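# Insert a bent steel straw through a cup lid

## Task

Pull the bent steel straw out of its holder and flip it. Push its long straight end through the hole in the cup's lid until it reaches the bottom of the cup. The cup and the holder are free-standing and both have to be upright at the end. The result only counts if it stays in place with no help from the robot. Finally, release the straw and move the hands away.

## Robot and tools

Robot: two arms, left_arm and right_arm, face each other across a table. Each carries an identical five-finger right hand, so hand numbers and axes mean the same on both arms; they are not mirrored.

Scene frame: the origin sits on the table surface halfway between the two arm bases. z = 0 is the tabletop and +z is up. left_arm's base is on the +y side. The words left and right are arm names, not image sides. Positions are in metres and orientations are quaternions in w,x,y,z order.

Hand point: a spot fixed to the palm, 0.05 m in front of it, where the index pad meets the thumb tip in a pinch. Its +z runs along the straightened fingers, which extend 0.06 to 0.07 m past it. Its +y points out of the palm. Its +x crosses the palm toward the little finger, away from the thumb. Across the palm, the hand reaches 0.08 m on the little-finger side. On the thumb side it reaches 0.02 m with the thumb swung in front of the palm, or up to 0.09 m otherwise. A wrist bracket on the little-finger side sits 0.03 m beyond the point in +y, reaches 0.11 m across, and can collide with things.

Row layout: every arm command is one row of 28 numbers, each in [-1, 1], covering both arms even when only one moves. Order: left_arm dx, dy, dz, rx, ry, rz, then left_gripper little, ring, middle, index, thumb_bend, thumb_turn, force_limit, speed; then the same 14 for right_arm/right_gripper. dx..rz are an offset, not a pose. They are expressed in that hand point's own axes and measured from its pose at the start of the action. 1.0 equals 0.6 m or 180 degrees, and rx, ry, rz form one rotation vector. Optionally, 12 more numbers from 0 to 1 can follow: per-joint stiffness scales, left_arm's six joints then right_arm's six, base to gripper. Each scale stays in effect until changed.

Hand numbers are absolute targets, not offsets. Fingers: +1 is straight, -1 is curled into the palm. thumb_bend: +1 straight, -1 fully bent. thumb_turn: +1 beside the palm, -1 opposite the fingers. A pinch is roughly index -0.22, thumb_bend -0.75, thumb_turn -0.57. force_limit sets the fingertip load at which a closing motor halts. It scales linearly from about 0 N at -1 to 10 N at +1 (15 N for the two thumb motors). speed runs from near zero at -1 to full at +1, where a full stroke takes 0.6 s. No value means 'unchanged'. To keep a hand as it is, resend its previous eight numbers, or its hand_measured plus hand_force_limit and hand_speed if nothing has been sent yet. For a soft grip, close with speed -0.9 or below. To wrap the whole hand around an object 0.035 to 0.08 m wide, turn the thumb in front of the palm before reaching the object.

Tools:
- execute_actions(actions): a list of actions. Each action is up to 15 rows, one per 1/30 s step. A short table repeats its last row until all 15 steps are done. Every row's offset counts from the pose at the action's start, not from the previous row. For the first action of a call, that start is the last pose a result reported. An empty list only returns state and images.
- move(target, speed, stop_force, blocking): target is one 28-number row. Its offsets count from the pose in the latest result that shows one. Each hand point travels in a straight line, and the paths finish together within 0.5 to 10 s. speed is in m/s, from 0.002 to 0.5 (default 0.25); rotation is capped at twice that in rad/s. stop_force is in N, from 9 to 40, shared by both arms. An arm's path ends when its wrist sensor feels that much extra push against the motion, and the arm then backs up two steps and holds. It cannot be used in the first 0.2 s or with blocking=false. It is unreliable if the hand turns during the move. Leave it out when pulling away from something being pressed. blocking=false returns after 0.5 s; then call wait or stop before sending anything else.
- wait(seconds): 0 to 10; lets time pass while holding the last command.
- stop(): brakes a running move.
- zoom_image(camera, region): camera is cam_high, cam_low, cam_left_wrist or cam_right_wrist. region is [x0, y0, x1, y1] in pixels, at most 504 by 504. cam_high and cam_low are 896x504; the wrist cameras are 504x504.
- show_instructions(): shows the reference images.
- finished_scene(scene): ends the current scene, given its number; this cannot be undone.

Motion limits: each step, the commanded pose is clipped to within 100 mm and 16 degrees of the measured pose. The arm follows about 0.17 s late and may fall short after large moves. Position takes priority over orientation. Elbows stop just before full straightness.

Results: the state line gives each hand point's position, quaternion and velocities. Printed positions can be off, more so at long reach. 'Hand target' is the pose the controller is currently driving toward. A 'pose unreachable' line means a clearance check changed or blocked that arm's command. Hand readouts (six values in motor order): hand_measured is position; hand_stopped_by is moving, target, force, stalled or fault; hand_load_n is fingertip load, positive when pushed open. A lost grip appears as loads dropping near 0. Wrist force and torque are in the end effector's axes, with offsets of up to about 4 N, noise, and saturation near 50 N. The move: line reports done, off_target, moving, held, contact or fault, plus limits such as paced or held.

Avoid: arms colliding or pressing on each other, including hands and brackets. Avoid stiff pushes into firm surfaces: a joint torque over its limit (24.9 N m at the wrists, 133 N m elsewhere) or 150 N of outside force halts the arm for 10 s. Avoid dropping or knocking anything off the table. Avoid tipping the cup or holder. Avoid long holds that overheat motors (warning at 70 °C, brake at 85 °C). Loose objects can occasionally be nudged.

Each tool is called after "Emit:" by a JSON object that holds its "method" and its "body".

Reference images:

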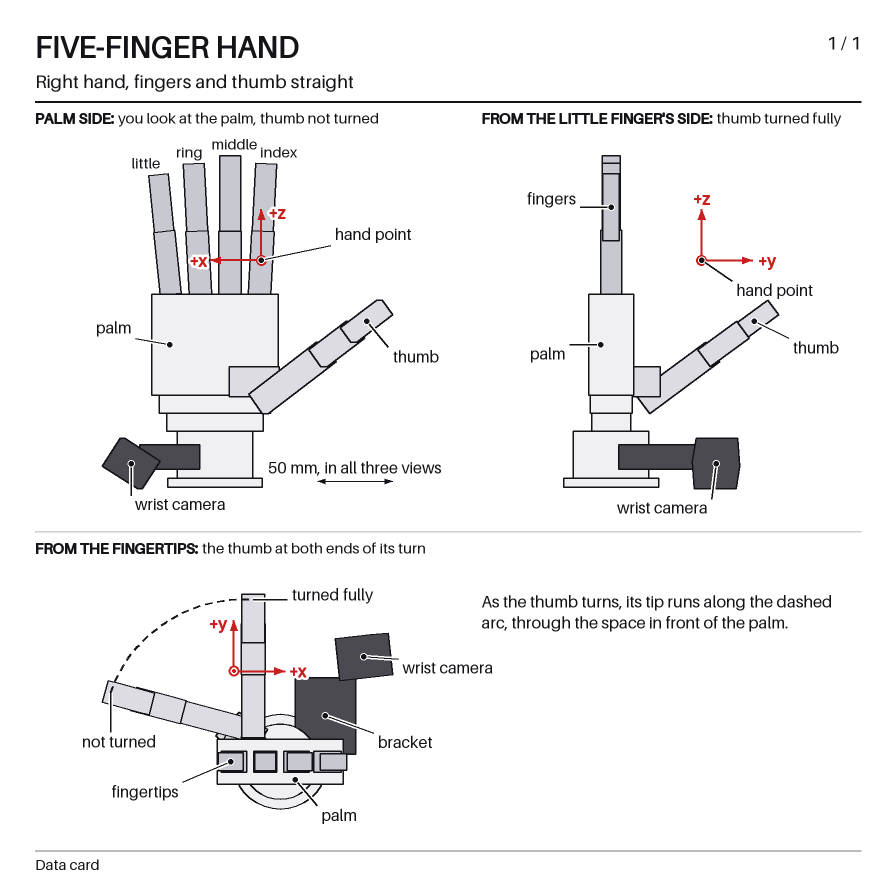

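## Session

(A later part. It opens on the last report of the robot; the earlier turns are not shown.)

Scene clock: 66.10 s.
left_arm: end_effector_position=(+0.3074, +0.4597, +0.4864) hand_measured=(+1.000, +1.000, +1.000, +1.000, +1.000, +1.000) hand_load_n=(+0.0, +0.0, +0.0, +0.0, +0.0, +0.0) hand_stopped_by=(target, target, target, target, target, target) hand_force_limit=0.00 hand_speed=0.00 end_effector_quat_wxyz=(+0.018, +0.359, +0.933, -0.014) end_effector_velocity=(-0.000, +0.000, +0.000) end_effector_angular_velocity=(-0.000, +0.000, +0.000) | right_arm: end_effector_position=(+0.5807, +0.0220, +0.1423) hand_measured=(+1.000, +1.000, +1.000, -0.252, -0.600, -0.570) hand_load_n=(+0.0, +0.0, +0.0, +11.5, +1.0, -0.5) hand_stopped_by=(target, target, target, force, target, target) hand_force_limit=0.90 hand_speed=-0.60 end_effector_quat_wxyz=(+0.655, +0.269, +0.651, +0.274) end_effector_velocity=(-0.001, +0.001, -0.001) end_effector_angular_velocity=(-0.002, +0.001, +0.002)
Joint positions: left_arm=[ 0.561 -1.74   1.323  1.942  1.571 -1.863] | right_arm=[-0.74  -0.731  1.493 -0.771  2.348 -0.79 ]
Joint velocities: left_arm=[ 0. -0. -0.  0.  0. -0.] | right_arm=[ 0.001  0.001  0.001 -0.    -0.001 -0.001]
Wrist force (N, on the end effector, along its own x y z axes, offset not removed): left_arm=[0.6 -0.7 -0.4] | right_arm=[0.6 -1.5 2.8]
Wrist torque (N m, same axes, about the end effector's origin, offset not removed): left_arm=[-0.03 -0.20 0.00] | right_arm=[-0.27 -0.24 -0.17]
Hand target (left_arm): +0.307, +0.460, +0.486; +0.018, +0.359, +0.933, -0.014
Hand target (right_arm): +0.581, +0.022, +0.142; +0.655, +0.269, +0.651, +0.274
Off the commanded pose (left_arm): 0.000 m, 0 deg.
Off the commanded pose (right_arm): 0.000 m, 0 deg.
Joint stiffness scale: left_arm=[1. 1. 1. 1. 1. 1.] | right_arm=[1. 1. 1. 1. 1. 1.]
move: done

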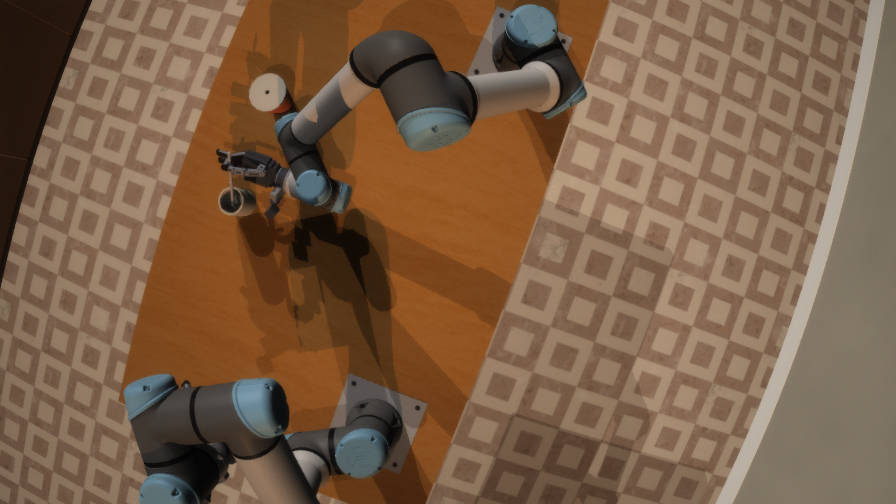

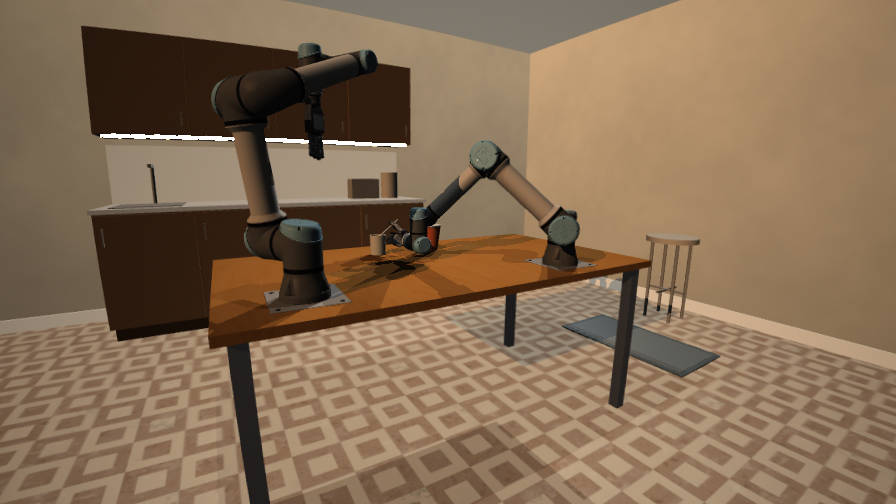

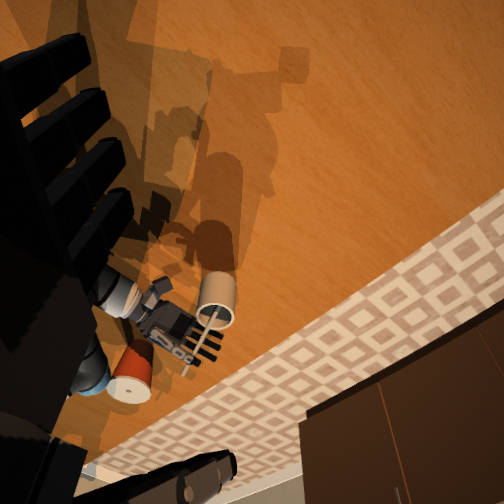

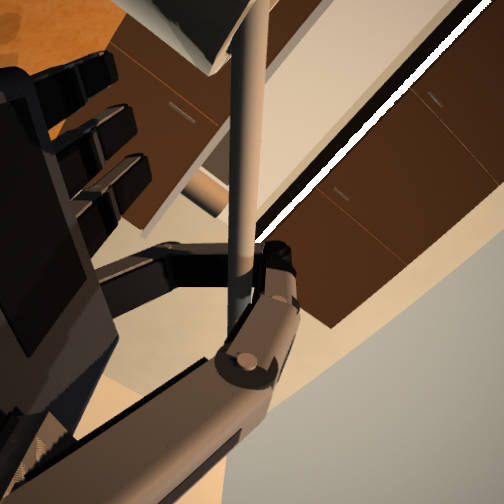

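Emit:
{"method": "move", "body": {"target": [0,0,0,0,0,0,1,1,1,1,1,1,0,0,0.01,-0.016,-0.01,0,0,0,1,1,1,0.0,-0.6,-0.57,0.9,0], "speed": 0.02}}

Emit:
{"method": "move", "body": {"target": [0,0,0,0,0,0,1,1,1,1,1,1,0,0,0,0,0,0,0,0,1,1,1,-0.35,-0.6,-0.57,0.9,-0.7]}}

Scene clock: 70.00 s.
left_arm: end_effector_position=(+0.3074, +0.4597, +0.4864) hand_measured=(+1.000, +1.000, +1.000, +1.000, +1.000, +1.000) hand_load_n=(+0.0, +0.0, +0.0, +0.0, +0.0, +0.0) hand_stopped_by=(target, target, target, target, target, target) hand_force_limit=0.00 hand_speed=0.00 end_effector_quat_wxyz=(+0.018, +0.359, +0.933, -0.014) end_effector_velocity=(-0.000, +0.000, +0.000) end_effector_angular_velocity=(-0.001, +0.000, +0.002) | right_arm: end_effector_position=(+0.5766, +0.0194, +0.1338) hand_measured=(+1.000, +1.000, +1.000, +0.000, -0.600, -0.570) hand_load_n=(+0.0, +0.0, +0.0, +0.0, +0.0, +0.0) hand_stopped_by=(target, target, target, target, target, target) hand_force_limit=0.90 hand_speed=0.00 end_effector_quat_wxyz=(+0.655, +0.270, +0.650, +0.275) end_effector_velocity=(-0.000, +0.001, +0.001) end_effector_angular_velocity=(+0.003, -0.004, +0.002)
Joint positions: left_arm=[ 0.561 -1.74   1.323  1.942  1.571 -1.863] | right_arm=[-0.738 -0.724  1.509 -0.798  2.351 -0.79 ]
Joint velocities: left_arm=[ 0.     0.    -0.001  0.     0.001 -0.002] | right_arm=[ 0.001 -0.     0.    -0.006 -0.001 -0.001]
Wrist force (N, on the end effector, along its own x y z axes, offset not removed): left_arm=[0.9 -1.6 -0.1] | right_arm=[0.1 -4.0 -0.9]
Wrist torque (N m, same axes, about the end effector's origin, offset not removed): left_arm=[-0.19 -0.13 0.06] | right_arm=[-0.42 0.06 -0.21]
Hand target (left_arm): +0.307, +0.460, +0.486; +0.018, +0.359, +0.933, -0.014
Hand target (right_arm): +0.575, +0.019, +0.131; +0.655, +0.269, +0.651, +0.274
Off the commanded pose (left_arm): 0.000 m, 0 deg.
Off the commanded pose (right_arm): 0.003 m, 0 deg.
Joint stiffness scale: left_arm=[1. 1. 1. 1. 1. 1.] | right_arm=[1. 1. 1. 1. 1. 1.]
move: done

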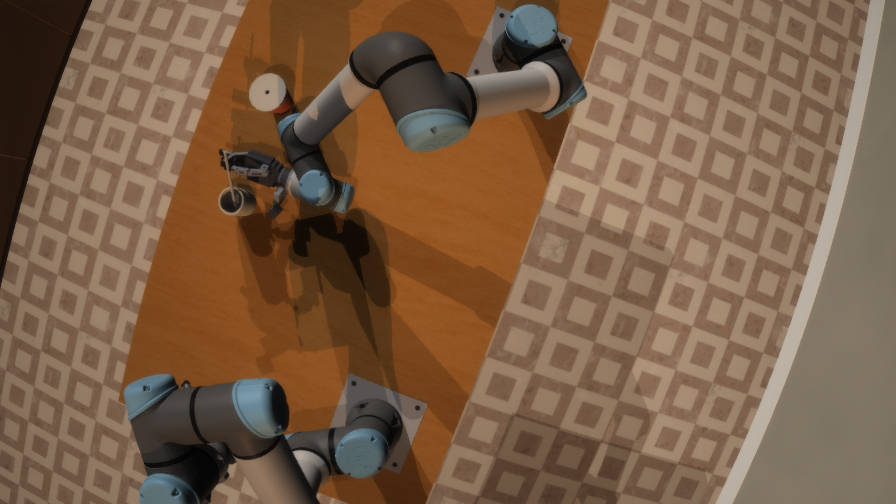

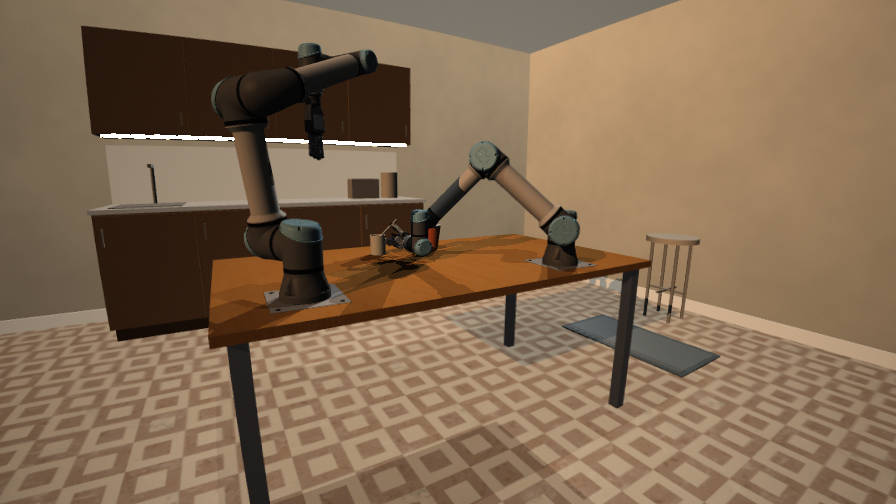

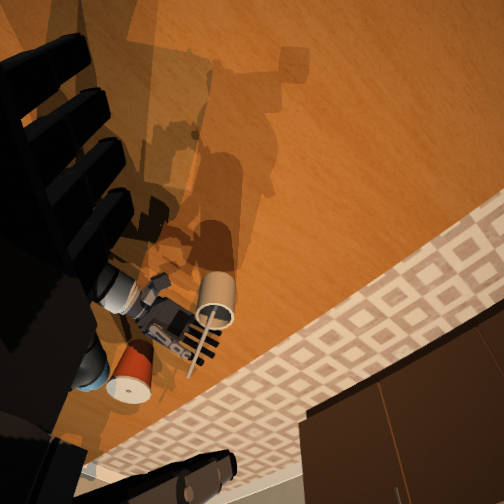

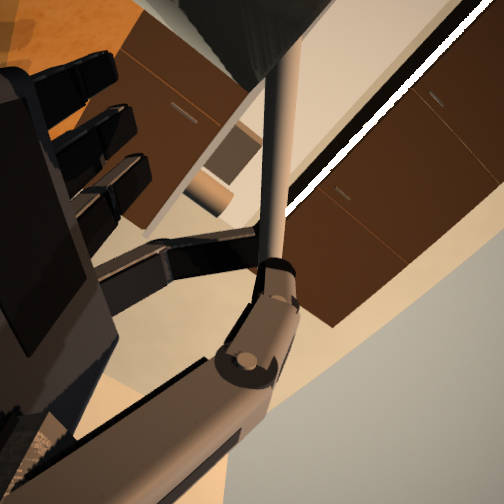

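Scene clock: 70.53 s.
left_arm: end_effector_position=(+0.3074, +0.4597, +0.4864) hand_measured=(+1.000, +1.000, +1.000, +1.000, +1.000, +1.000) hand_load_n=(+0.0, +0.0, +0.0, +0.0, +0.0, +0.0) hand_stopped_by=(target, target, target, target, target, target) hand_force_limit=0.00 hand_speed=0.00 end_effector_quat_wxyz=(+0.018, +0.359, +0.933, -0.014) end_effector_velocity=(+0.000, +0.000, -0.000) end_effector_angular_velocity=(+0.000, -0.000, +0.002) | right_arm: end_effector_position=(+0.5765, +0.0194, +0.1338) hand_measured=(+1.000, +1.000, +1.000, -0.128, -0.596, -0.570) hand_load_n=(+0.0, +0.0, +0.0, +9.5, +6.5, -0.5) hand_stopped_by=(target, target, target, force, target, target) hand_force_limit=0.90 hand_speed=-0.70 end_effector_quat_wxyz=(+0.655, +0.270, +0.650, +0.275) end_effector_velocity=(+0.000, +0.000, -0.000) end_effector_angular_velocity=(+0.000, -0.000, +0.001)
Joint positions: left_arm=[ 0.561 -1.74   1.323  1.942  1.571 -1.863] | right_arm=[-0.738 -0.724  1.509 -0.799  2.351 -0.79 ]
Joint velocities: left_arm=[ 0.001 -0.     0.001 -0.    -0.    -0.001] | right_arm=[-0.     0.001 -0.001 -0.    -0.001  0.   ]
Wrist force (N, on the end effector, along its own x y z axes, offset not removed): left_arm=[0.5 -1.8 0.8] | right_arm=[3.3 0.9 -1.5]
Wrist torque (N m, same axes, about the end effector's origin, offset not removed): left_arm=[-0.36 -0.18 0.13] | right_arm=[0.31 -0.58 0.20]
Hand target (left_arm): +0.307, +0.460, +0.486; +0.018, +0.359, +0.933, -0.014
Hand target (right_arm): +0.577, +0.019, +0.134; +0.655, +0.270, +0.650, +0.275
Off the commanded pose (left_arm): 0.000 m, 0 deg.
Off the commanded pose (right_arm): 0.000 m, 0 deg.
Joint stiffness scale: left_arm=[1. 1. 1. 1. 1. 1.] | right_arm=[1. 1. 1. 1. 1. 1.]
move: done

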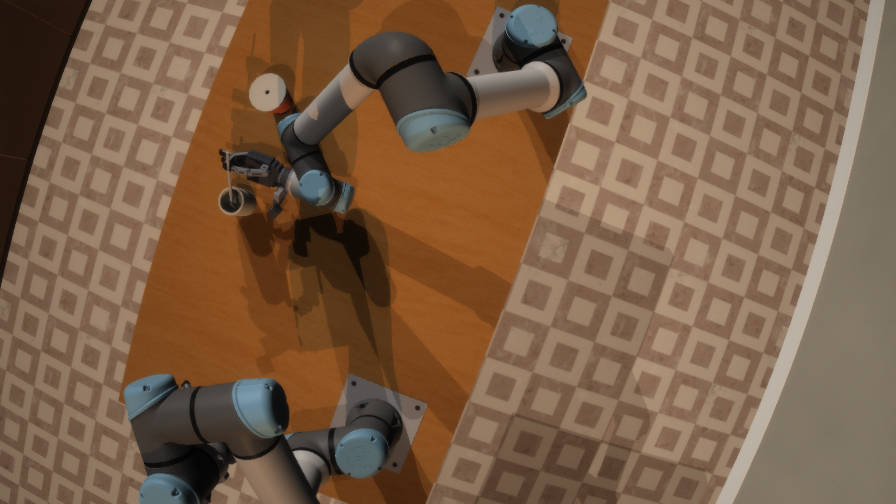

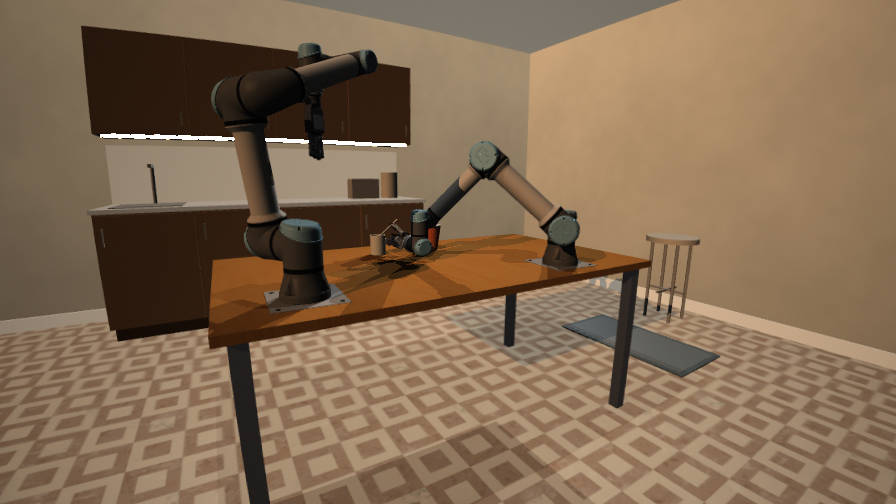

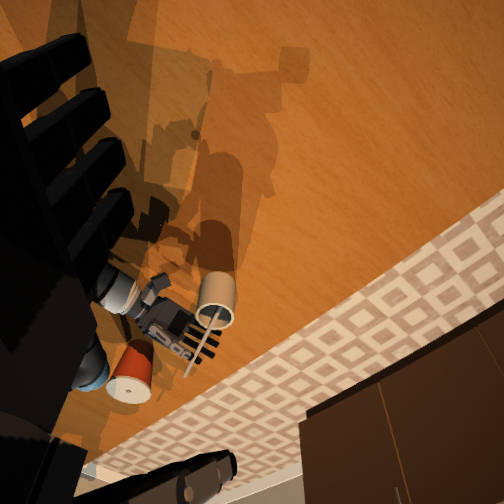

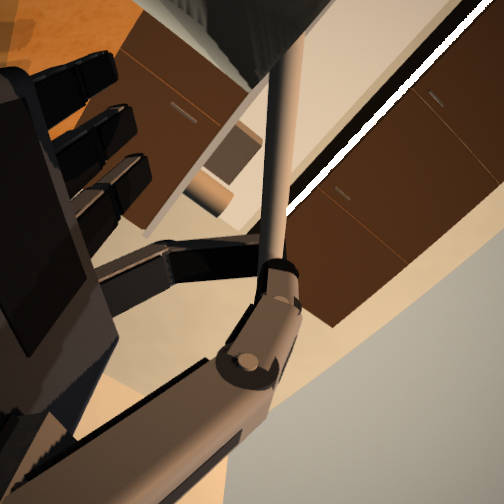

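Gripped. Lift straight up (the bent end hangs down inside).

Emit:
{"method": "move", "body": {"target": [0,0,0,0,0,0,1,1,1,1,1,1,0,0,-0.19,0.175,0,0,0,0,1,1,1,-0.35,-0.6,-0.57,0.9,-0.7], "speed": 0.07}}

Emit:
{"method": "zoom_image", "body": {"camera": "cam_low", "region": [340,170,470,270]}}

Scene clock: 75.80 s.
left_arm: end_effector_position=(+0.3074, +0.4597, +0.4864) hand_measured=(+1.000, +1.000, +1.000, +1.000, +1.000, +1.000) hand_load_n=(+0.0, +0.0, +0.0, +0.0, +0.0, +0.0) hand_stopped_by=(target, target, target, target, target, target) hand_force_limit=0.00 hand_speed=0.00 end_effector_quat_wxyz=(+0.018, +0.359, +0.933, -0.014) end_effector_velocity=(+0.000, +0.000, +0.000) end_effector_angular_velocity=(-0.000, +0.000, +0.002) | right_arm: end_effector_position=(+0.5738, +0.0128, +0.2858) hand_measured=(+1.000, +1.000, +1.000, -0.128, -0.598, -0.570) hand_load_n=(+0.0, +0.0, +0.0, +6.0, +2.0, -1.5) hand_stopped_by=(target, target, target, force, target, target) hand_force_limit=0.90 hand_speed=-0.70 end_effector_quat_wxyz=(+0.655, +0.269, +0.651, +0.274) end_effector_velocity=(-0.000, +0.001, -0.002) end_effector_angular_velocity=(-0.012, +0.011, +0.002)
Joint positions: left_arm=[ 0.561 -1.74   1.323  1.942  1.571 -1.863] | right_arm=[-0.743 -0.955  1.462 -0.518  2.345 -0.79 ]
Joint velocities: left_arm=[ 0.001  0.    -0.     0.     0.    -0.001] | right_arm=[ 0.001  0.    -0.004  0.02  -0.    -0.   ]
Wrist force (N, on the end effector, along its own x y z axes, offset not removed): left_arm=[1.0 -3.6 1.0] | right_arm=[2.5 -0.9 -0.8]
Wrist torque (N m, same axes, about the end effector's origin, offset not removed): left_arm=[-0.72 -0.22 -0.09] | right_arm=[0.13 -0.37 -0.01]
Hand target (left_arm): +0.307, +0.460, +0.486; +0.018, +0.359, +0.933, -0.014
Hand target (right_arm): +0.575, +0.012, +0.289; +0.655, +0.270, +0.650, +0.275
Off the commanded pose (left_arm): 0.000 m, 0 deg.
Off the commanded pose (right_arm): 0.003 m, 0 deg.
Joint stiffness scale: left_arm=[1. 1. 1. 1. 1. 1.] | right_arm=[1. 1. 1. 1. 1. 1.]
move: done

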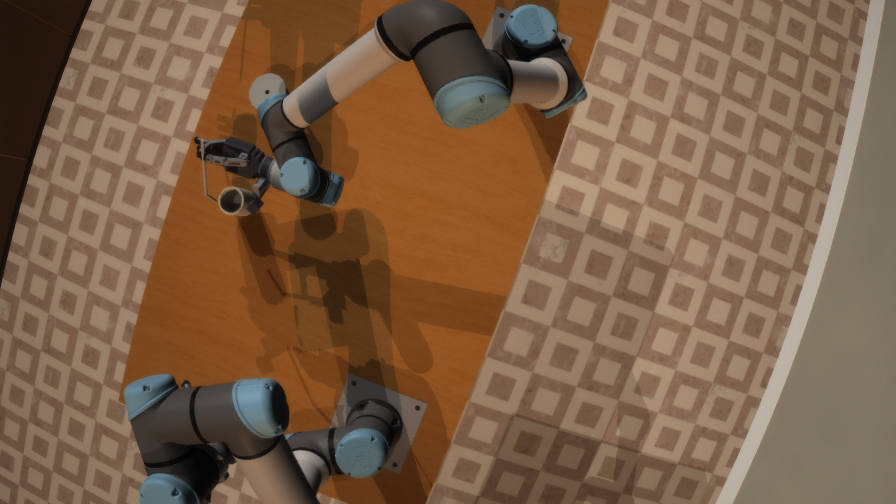

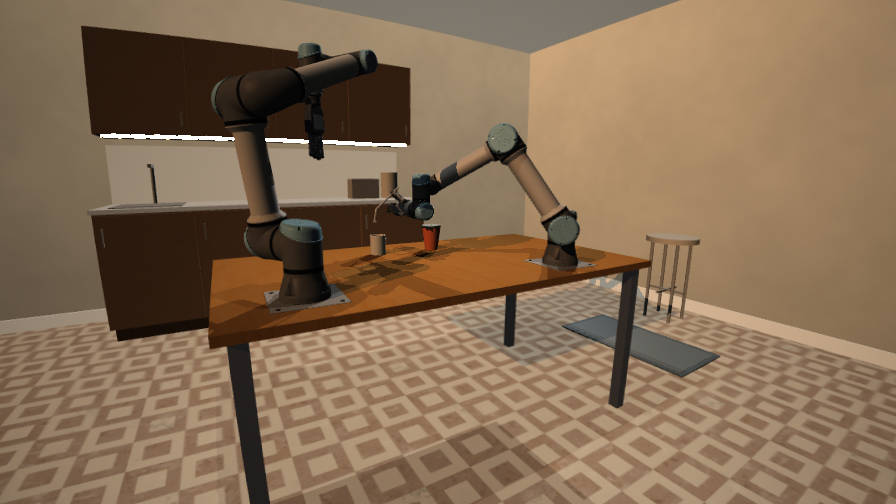

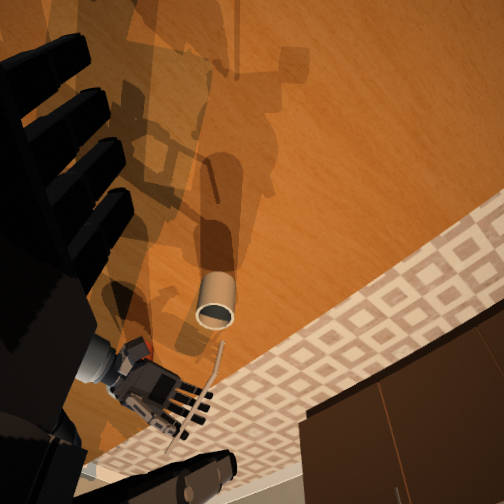

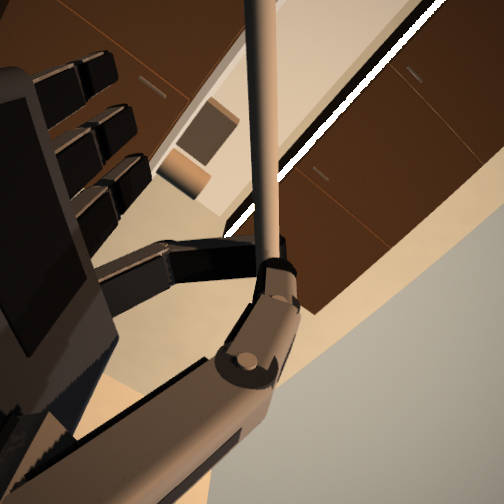

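Region (340, 170, 470, 270) of cam_low's 896x504 image, scaled by 3.877, with more detail than that image has; it fills the top 388 rows of this view, and the rest is white.

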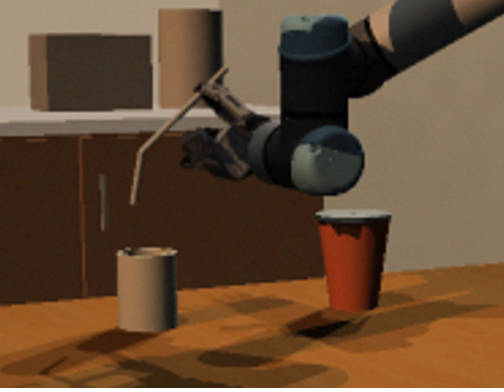

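Emit:
{"method": "move", "body": {"target": [0,0,0,0,0,0,1,1,1,1,1,1,0,0,0,0,0,0,0,0,1,1,1,-0.4,-0.6,-0.57,1,-0.8]}}

Emit:
{"method": "move", "body": {"target": [0,0,0,0,0,0,1,1,1,1,1,1,0,0,-0.24,-0.31,-0.057,0,0,0.75,1,1,1,-0.4,-0.6,-0.57,1,-0.8], "speed": 0.25}}

Emit:
{"method": "zoom_image", "body": {"camera": "cam_low", "region": [380,140,510,270]}}

Emit:
{"method": "zoom_image", "body": {"camera": "cam_high", "region": [190,0,330,140]}}

Scene clock: 82.23 s.
left_arm: end_effector_position=(+0.3074, +0.4597, +0.4864) hand_measured=(+1.000, +1.000, +1.000, +1.000, +1.000, +1.000) hand_load_n=(+0.0, +0.0, +0.0, +0.0, +0.0, +0.0) hand_stopped_by=(target, target, target, target, target, target) hand_force_limit=0.00 hand_speed=0.00 end_effector_quat_wxyz=(+0.018, +0.359, +0.933, -0.014) end_effector_velocity=(+0.000, +0.000, +0.000) end_effector_angular_velocity=(-0.002, -0.001, +0.001) | right_arm: end_effector_position=(+0.5739, +0.0128, +0.2860) hand_measured=(+1.000, +1.000, +1.000, -0.142, -0.598, -0.570) hand_load_n=(+0.0, +0.0, +0.0, +11.0, +3.5, -2.0) hand_stopped_by=(target, target, target, force, target, target) hand_force_limit=1.00 hand_speed=-0.80 end_effector_quat_wxyz=(+0.655, +0.269, +0.651, +0.274) end_effector_velocity=(-0.001, +0.001, +0.000) end_effector_angular_velocity=(+0.002, -0.002, +0.000)
Joint positions: left_arm=[ 0.561 -1.74   1.323  1.942  1.571 -1.863] | right_arm=[-0.743 -0.955  1.461 -0.517  2.345 -0.79 ]
Joint velocities: left_arm=[ 0.002 -0.001 -0.001 -0.     0.     0.001] | right_arm=[ 0.001  0.001 -0.    -0.003  0.001 -0.   ]
Wrist force (N, on the end effector, along its own x y z axes, offset not removed): left_arm=[0.4 -1.2 -0.9] | right_arm=[0.8 -1.4 0.4]
Wrist torque (N m, same axes, about the end effector's origin, offset not removed): left_arm=[-0.11 -0.08 0.12] | right_arm=[-0.31 -0.37 -0.14]
Hand target (left_arm): +0.307, +0.460, +0.486; +0.018, +0.359, +0.933, -0.014
Hand target (right_arm): +0.574, +0.013, +0.286; +0.655, +0.269, +0.651, +0.274
Off the commanded pose (left_arm): 0.000 m, 0 deg.
Off the commanded pose (right_arm): 0.000 m, 0 deg.
Joint stiffness scale: left_arm=[1. 1. 1. 1. 1. 1.] | right_arm=[1. 1. 1. 1. 1. 1.]
move: done

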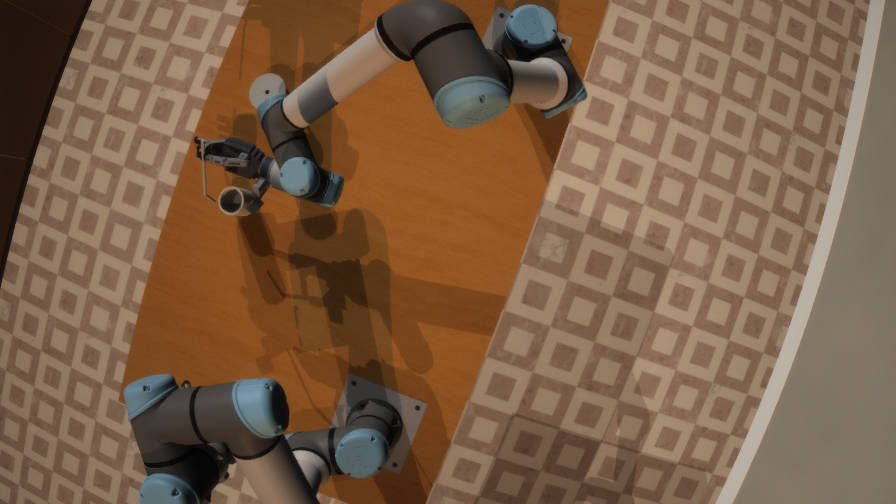

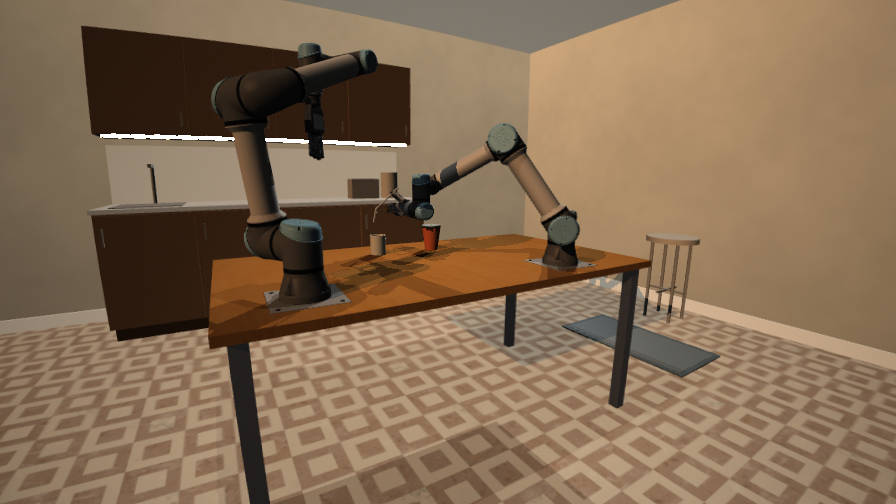

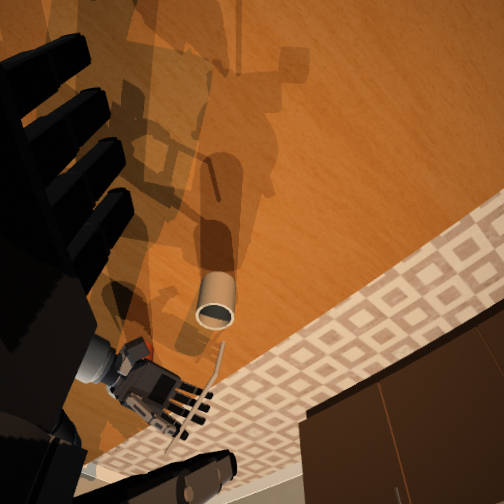

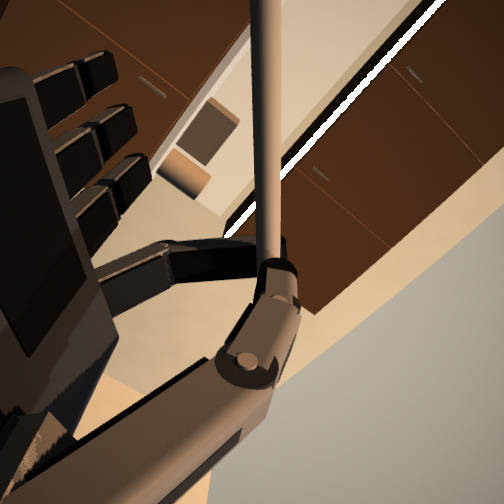

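Scene clock: 87.63 s.
left_arm: end_effector_position=(+0.3074, +0.4597, +0.4864) hand_measured=(+1.000, +1.000, +1.000, +1.000, +1.000, +1.000) hand_load_n=(+0.0, +0.0, +0.0, +0.0, +0.0, +0.0) hand_stopped_by=(target, target, target, target, target, target) hand_force_limit=0.00 hand_speed=0.00 end_effector_quat_wxyz=(+0.018, +0.359, +0.933, -0.014) end_effector_velocity=(+0.000, +0.000, -0.000) end_effector_angular_velocity=(+0.001, -0.000, +0.000) | right_arm: end_effector_position=(+0.5414, -0.2191, +0.2563) hand_measured=(+1.000, +1.000, +1.000, -0.142, -0.598, -0.570) hand_load_n=(+0.0, +0.0, +0.0, +11.0, +4.0, -2.0) hand_stopped_by=(target, target, target, force, target, target) hand_force_limit=1.00 hand_speed=-0.80 end_effector_quat_wxyz=(-0.002, +0.703, +0.001, +0.711) end_effector_velocity=(-0.000, -0.001, -0.001) end_effector_angular_velocity=(+0.016, +0.004, +0.004)
Joint positions: left_arm=[ 0.561 -1.74   1.323  1.942  1.571 -1.863] | right_arm=[-0.928 -1.336  1.846 -0.522  2.159  1.565]
Joint velocities: left_arm=[ 0.001  0.     0.    -0.    -0.001  0.001] | right_arm=[-0.004 -0.005  0.003  0.006 -0.008  0.019]
Wrist force (N, on the end effector, along its own x y z axes, offset not removed): left_arm=[0.6 1.1 0.9] | right_arm=[2.1 -1.3 1.7]
Wrist torque (N m, same axes, about the end effector's origin, offset not removed): left_arm=[0.06 -0.22 0.12] | right_arm=[-0.26 -0.36 -0.05]
Hand target (left_arm): +0.307, +0.460, +0.486; +0.018, +0.359, +0.933, -0.014
Hand target (right_arm): +0.541, -0.221, +0.256; -0.003, +0.704, +0.001, +0.710
Off the commanded pose (left_arm): 0.000 m, 0 deg.
Off the commanded pose (right_arm): 0.002 m, 0 deg.
Joint stiffness scale: left_arm=[1. 1. 1. 1. 1. 1.] | right_arm=[1. 1. 1. 1. 1. 1.]
move: done

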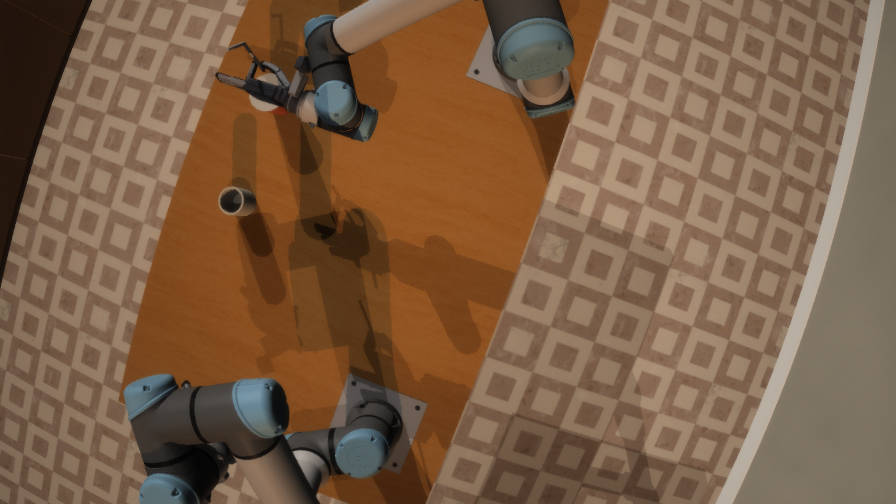

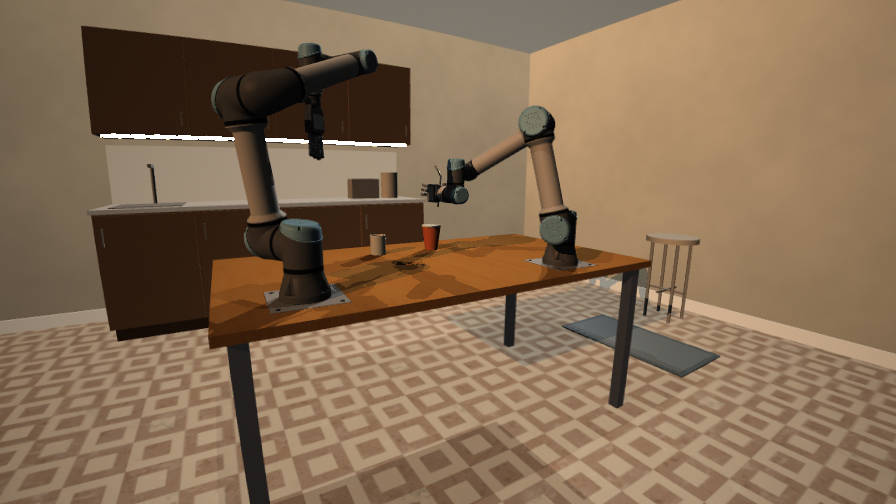

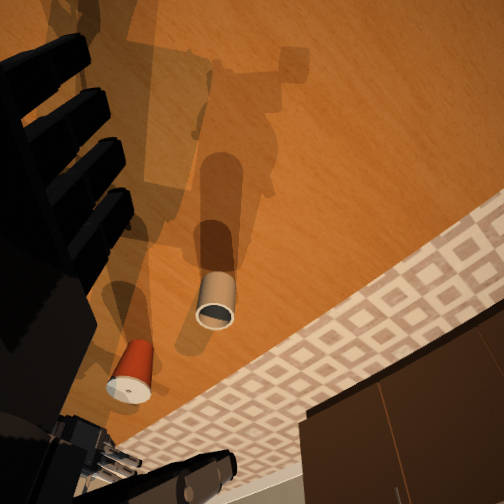

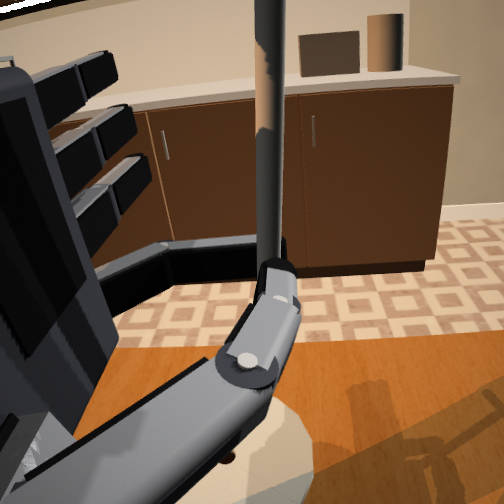

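Region (380, 140, 510, 270) of cam_low's 896x504 image, scaled by 3.877, with more detail than that image has.

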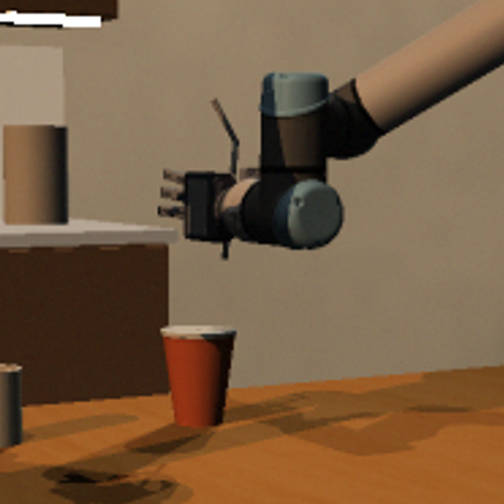

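Region (190, 0, 330, 140) of cam_high's 896x504 image, scaled by 3.600, with more detail than that image has.

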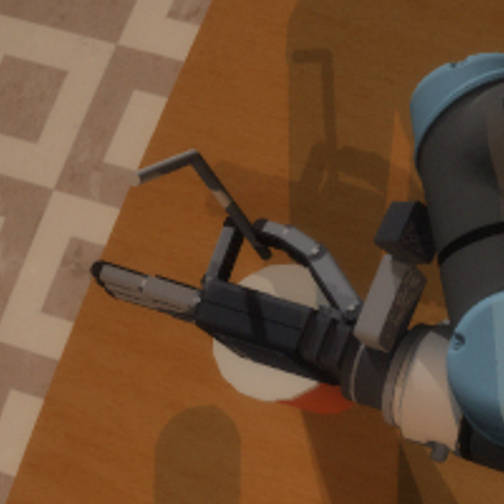

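Emit:
{"method": "move", "body": {"target": [0,0,0,0,0,0,1,1,1,1,1,1,0,0,-0.1,-0.043,-0.03,0,0,0,1,1,1,-0.4,-0.6,-0.57,1,-0.8], "speed": 0.1}}

Emit:
{"method": "zoom_image", "body": {"camera": "cam_low", "region": [400,170,480,250]}}

Emit:
{"method": "zoom_image", "body": {"camera": "cam_high", "region": [220,40,320,140]}}

Emit:
{"method": "zoom_image", "body": {"camera": "cam_left_wrist", "region": [60,340,200,480]}}

Scene clock: 93.77 s.
left_arm: end_effector_position=(+0.3074, +0.4597, +0.4864) hand_measured=(+1.000, +1.000, +1.000, +1.000, +1.000, +1.000) hand_load_n=(+0.0, +0.0, +0.0, +0.0, +0.0, +0.0) hand_stopped_by=(target, target, target, target, target, target) hand_force_limit=0.00 hand_speed=0.00 end_effector_quat_wxyz=(+0.018, +0.359, +0.933, -0.014) end_effector_velocity=(-0.000, +0.000, -0.000) end_effector_angular_velocity=(+0.002, +0.001, +0.003) | right_arm: end_effector_position=(+0.5252, -0.1937, +0.1987) hand_measured=(+1.000, +1.000, +1.000, -0.142, -0.598, -0.570) hand_load_n=(+0.0, +0.0, +0.0, +11.0, +4.0, -2.0) hand_stopped_by=(target, target, target, force, target, target) hand_force_limit=1.00 hand_speed=-0.80 end_effector_quat_wxyz=(-0.003, +0.703, +0.000, +0.711) end_effector_velocity=(+0.000, +0.003, +0.000) end_effector_angular_velocity=(+0.007, -0.013, -0.004)
Joint positions: left_arm=[ 0.561 -1.74   1.323  1.942  1.571 -1.863] | right_arm=[-0.861 -1.237  1.887 -0.665  2.227  1.566]
Joint velocities: left_arm=[ 0.     0.     0.001  0.001 -0.    -0.002] | right_arm=[ 0.006  0.007 -0.001 -0.023  0.01  -0.004]
Wrist force (N, on the end effector, along its own x y z axes, offset not removed): left_arm=[1.8 -1.5 -1.1] | right_arm=[2.2 0.5 1.3]
Wrist torque (N m, same axes, about the end effector's origin, offset not removed): left_arm=[-0.10 -0.30 0.11] | right_arm=[0.04 -0.36 0.03]
Hand target (left_arm): +0.307, +0.460, +0.486; +0.018, +0.359, +0.933, -0.014
Hand target (right_arm): +0.524, -0.193, +0.196; -0.002, +0.704, +0.001, +0.711
Off the commanded pose (left_arm): 0.000 m, 0 deg.
Off the commanded pose (right_arm): 0.003 m, 0 deg.
Joint stiffness scale: left_arm=[1. 1. 1. 1. 1. 1.] | right_arm=[1. 1. 1. 1. 1. 1.]
move: done

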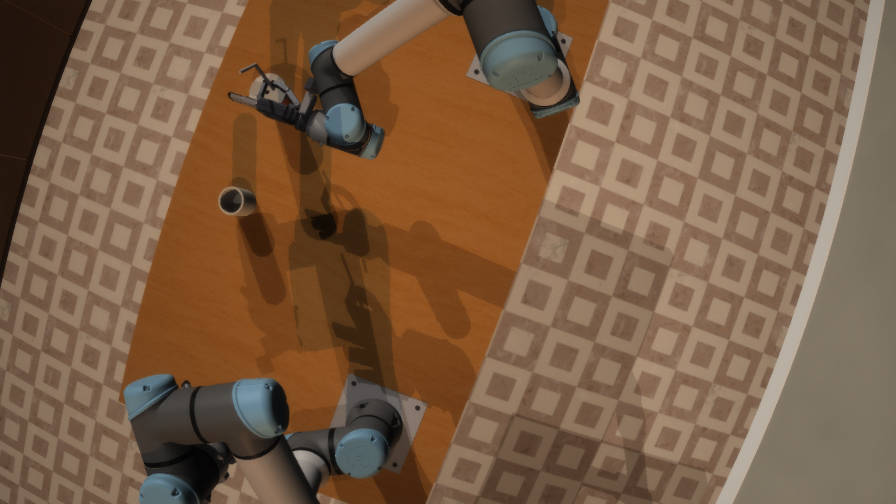

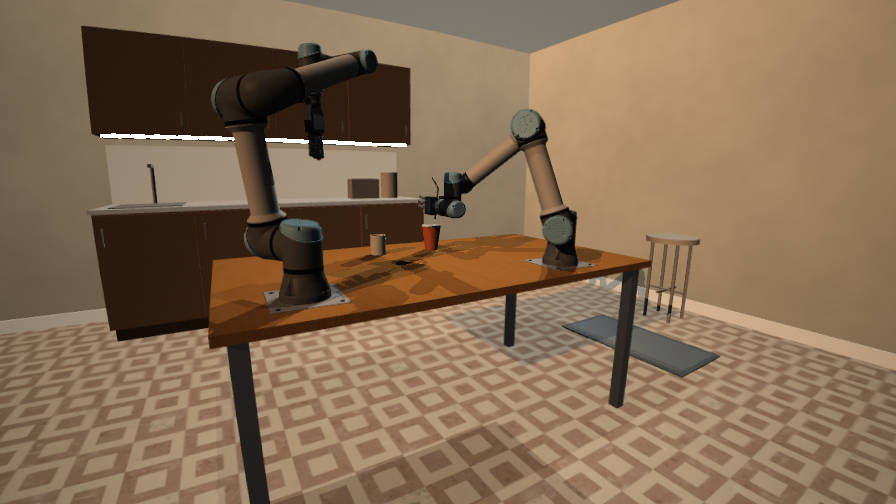

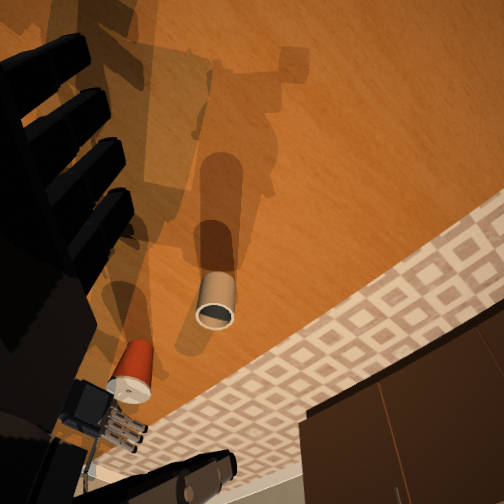

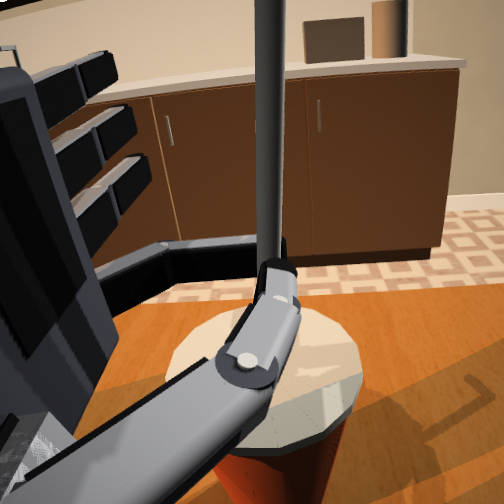

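Region (400, 170, 480, 250) of cam_low's 896x504 image, scaled by 6.300, with more detail than that image has.

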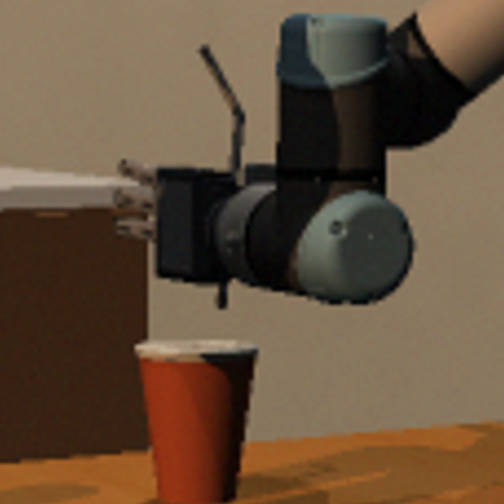

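Region (220, 40, 320, 140) of cam_high's 896x504 image, scaled by 5.040, with more detail than that image has.

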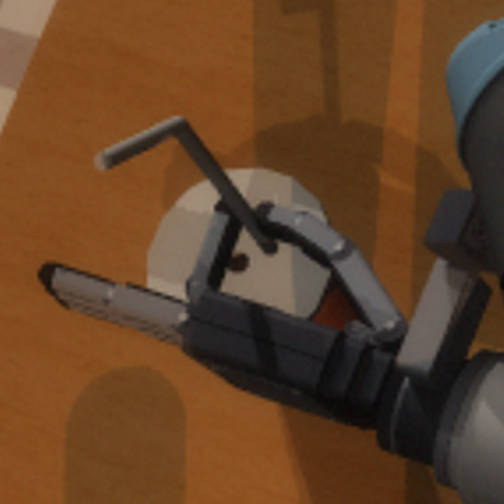

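Region (60, 340, 200, 480) of cam_left_wrist's 504x504 image, scaled by 3.600, with more detail than that image has.

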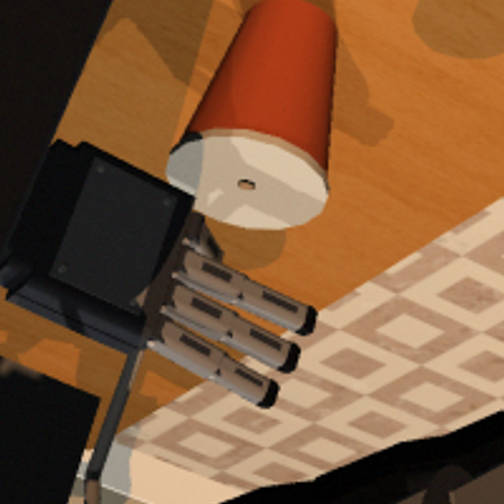

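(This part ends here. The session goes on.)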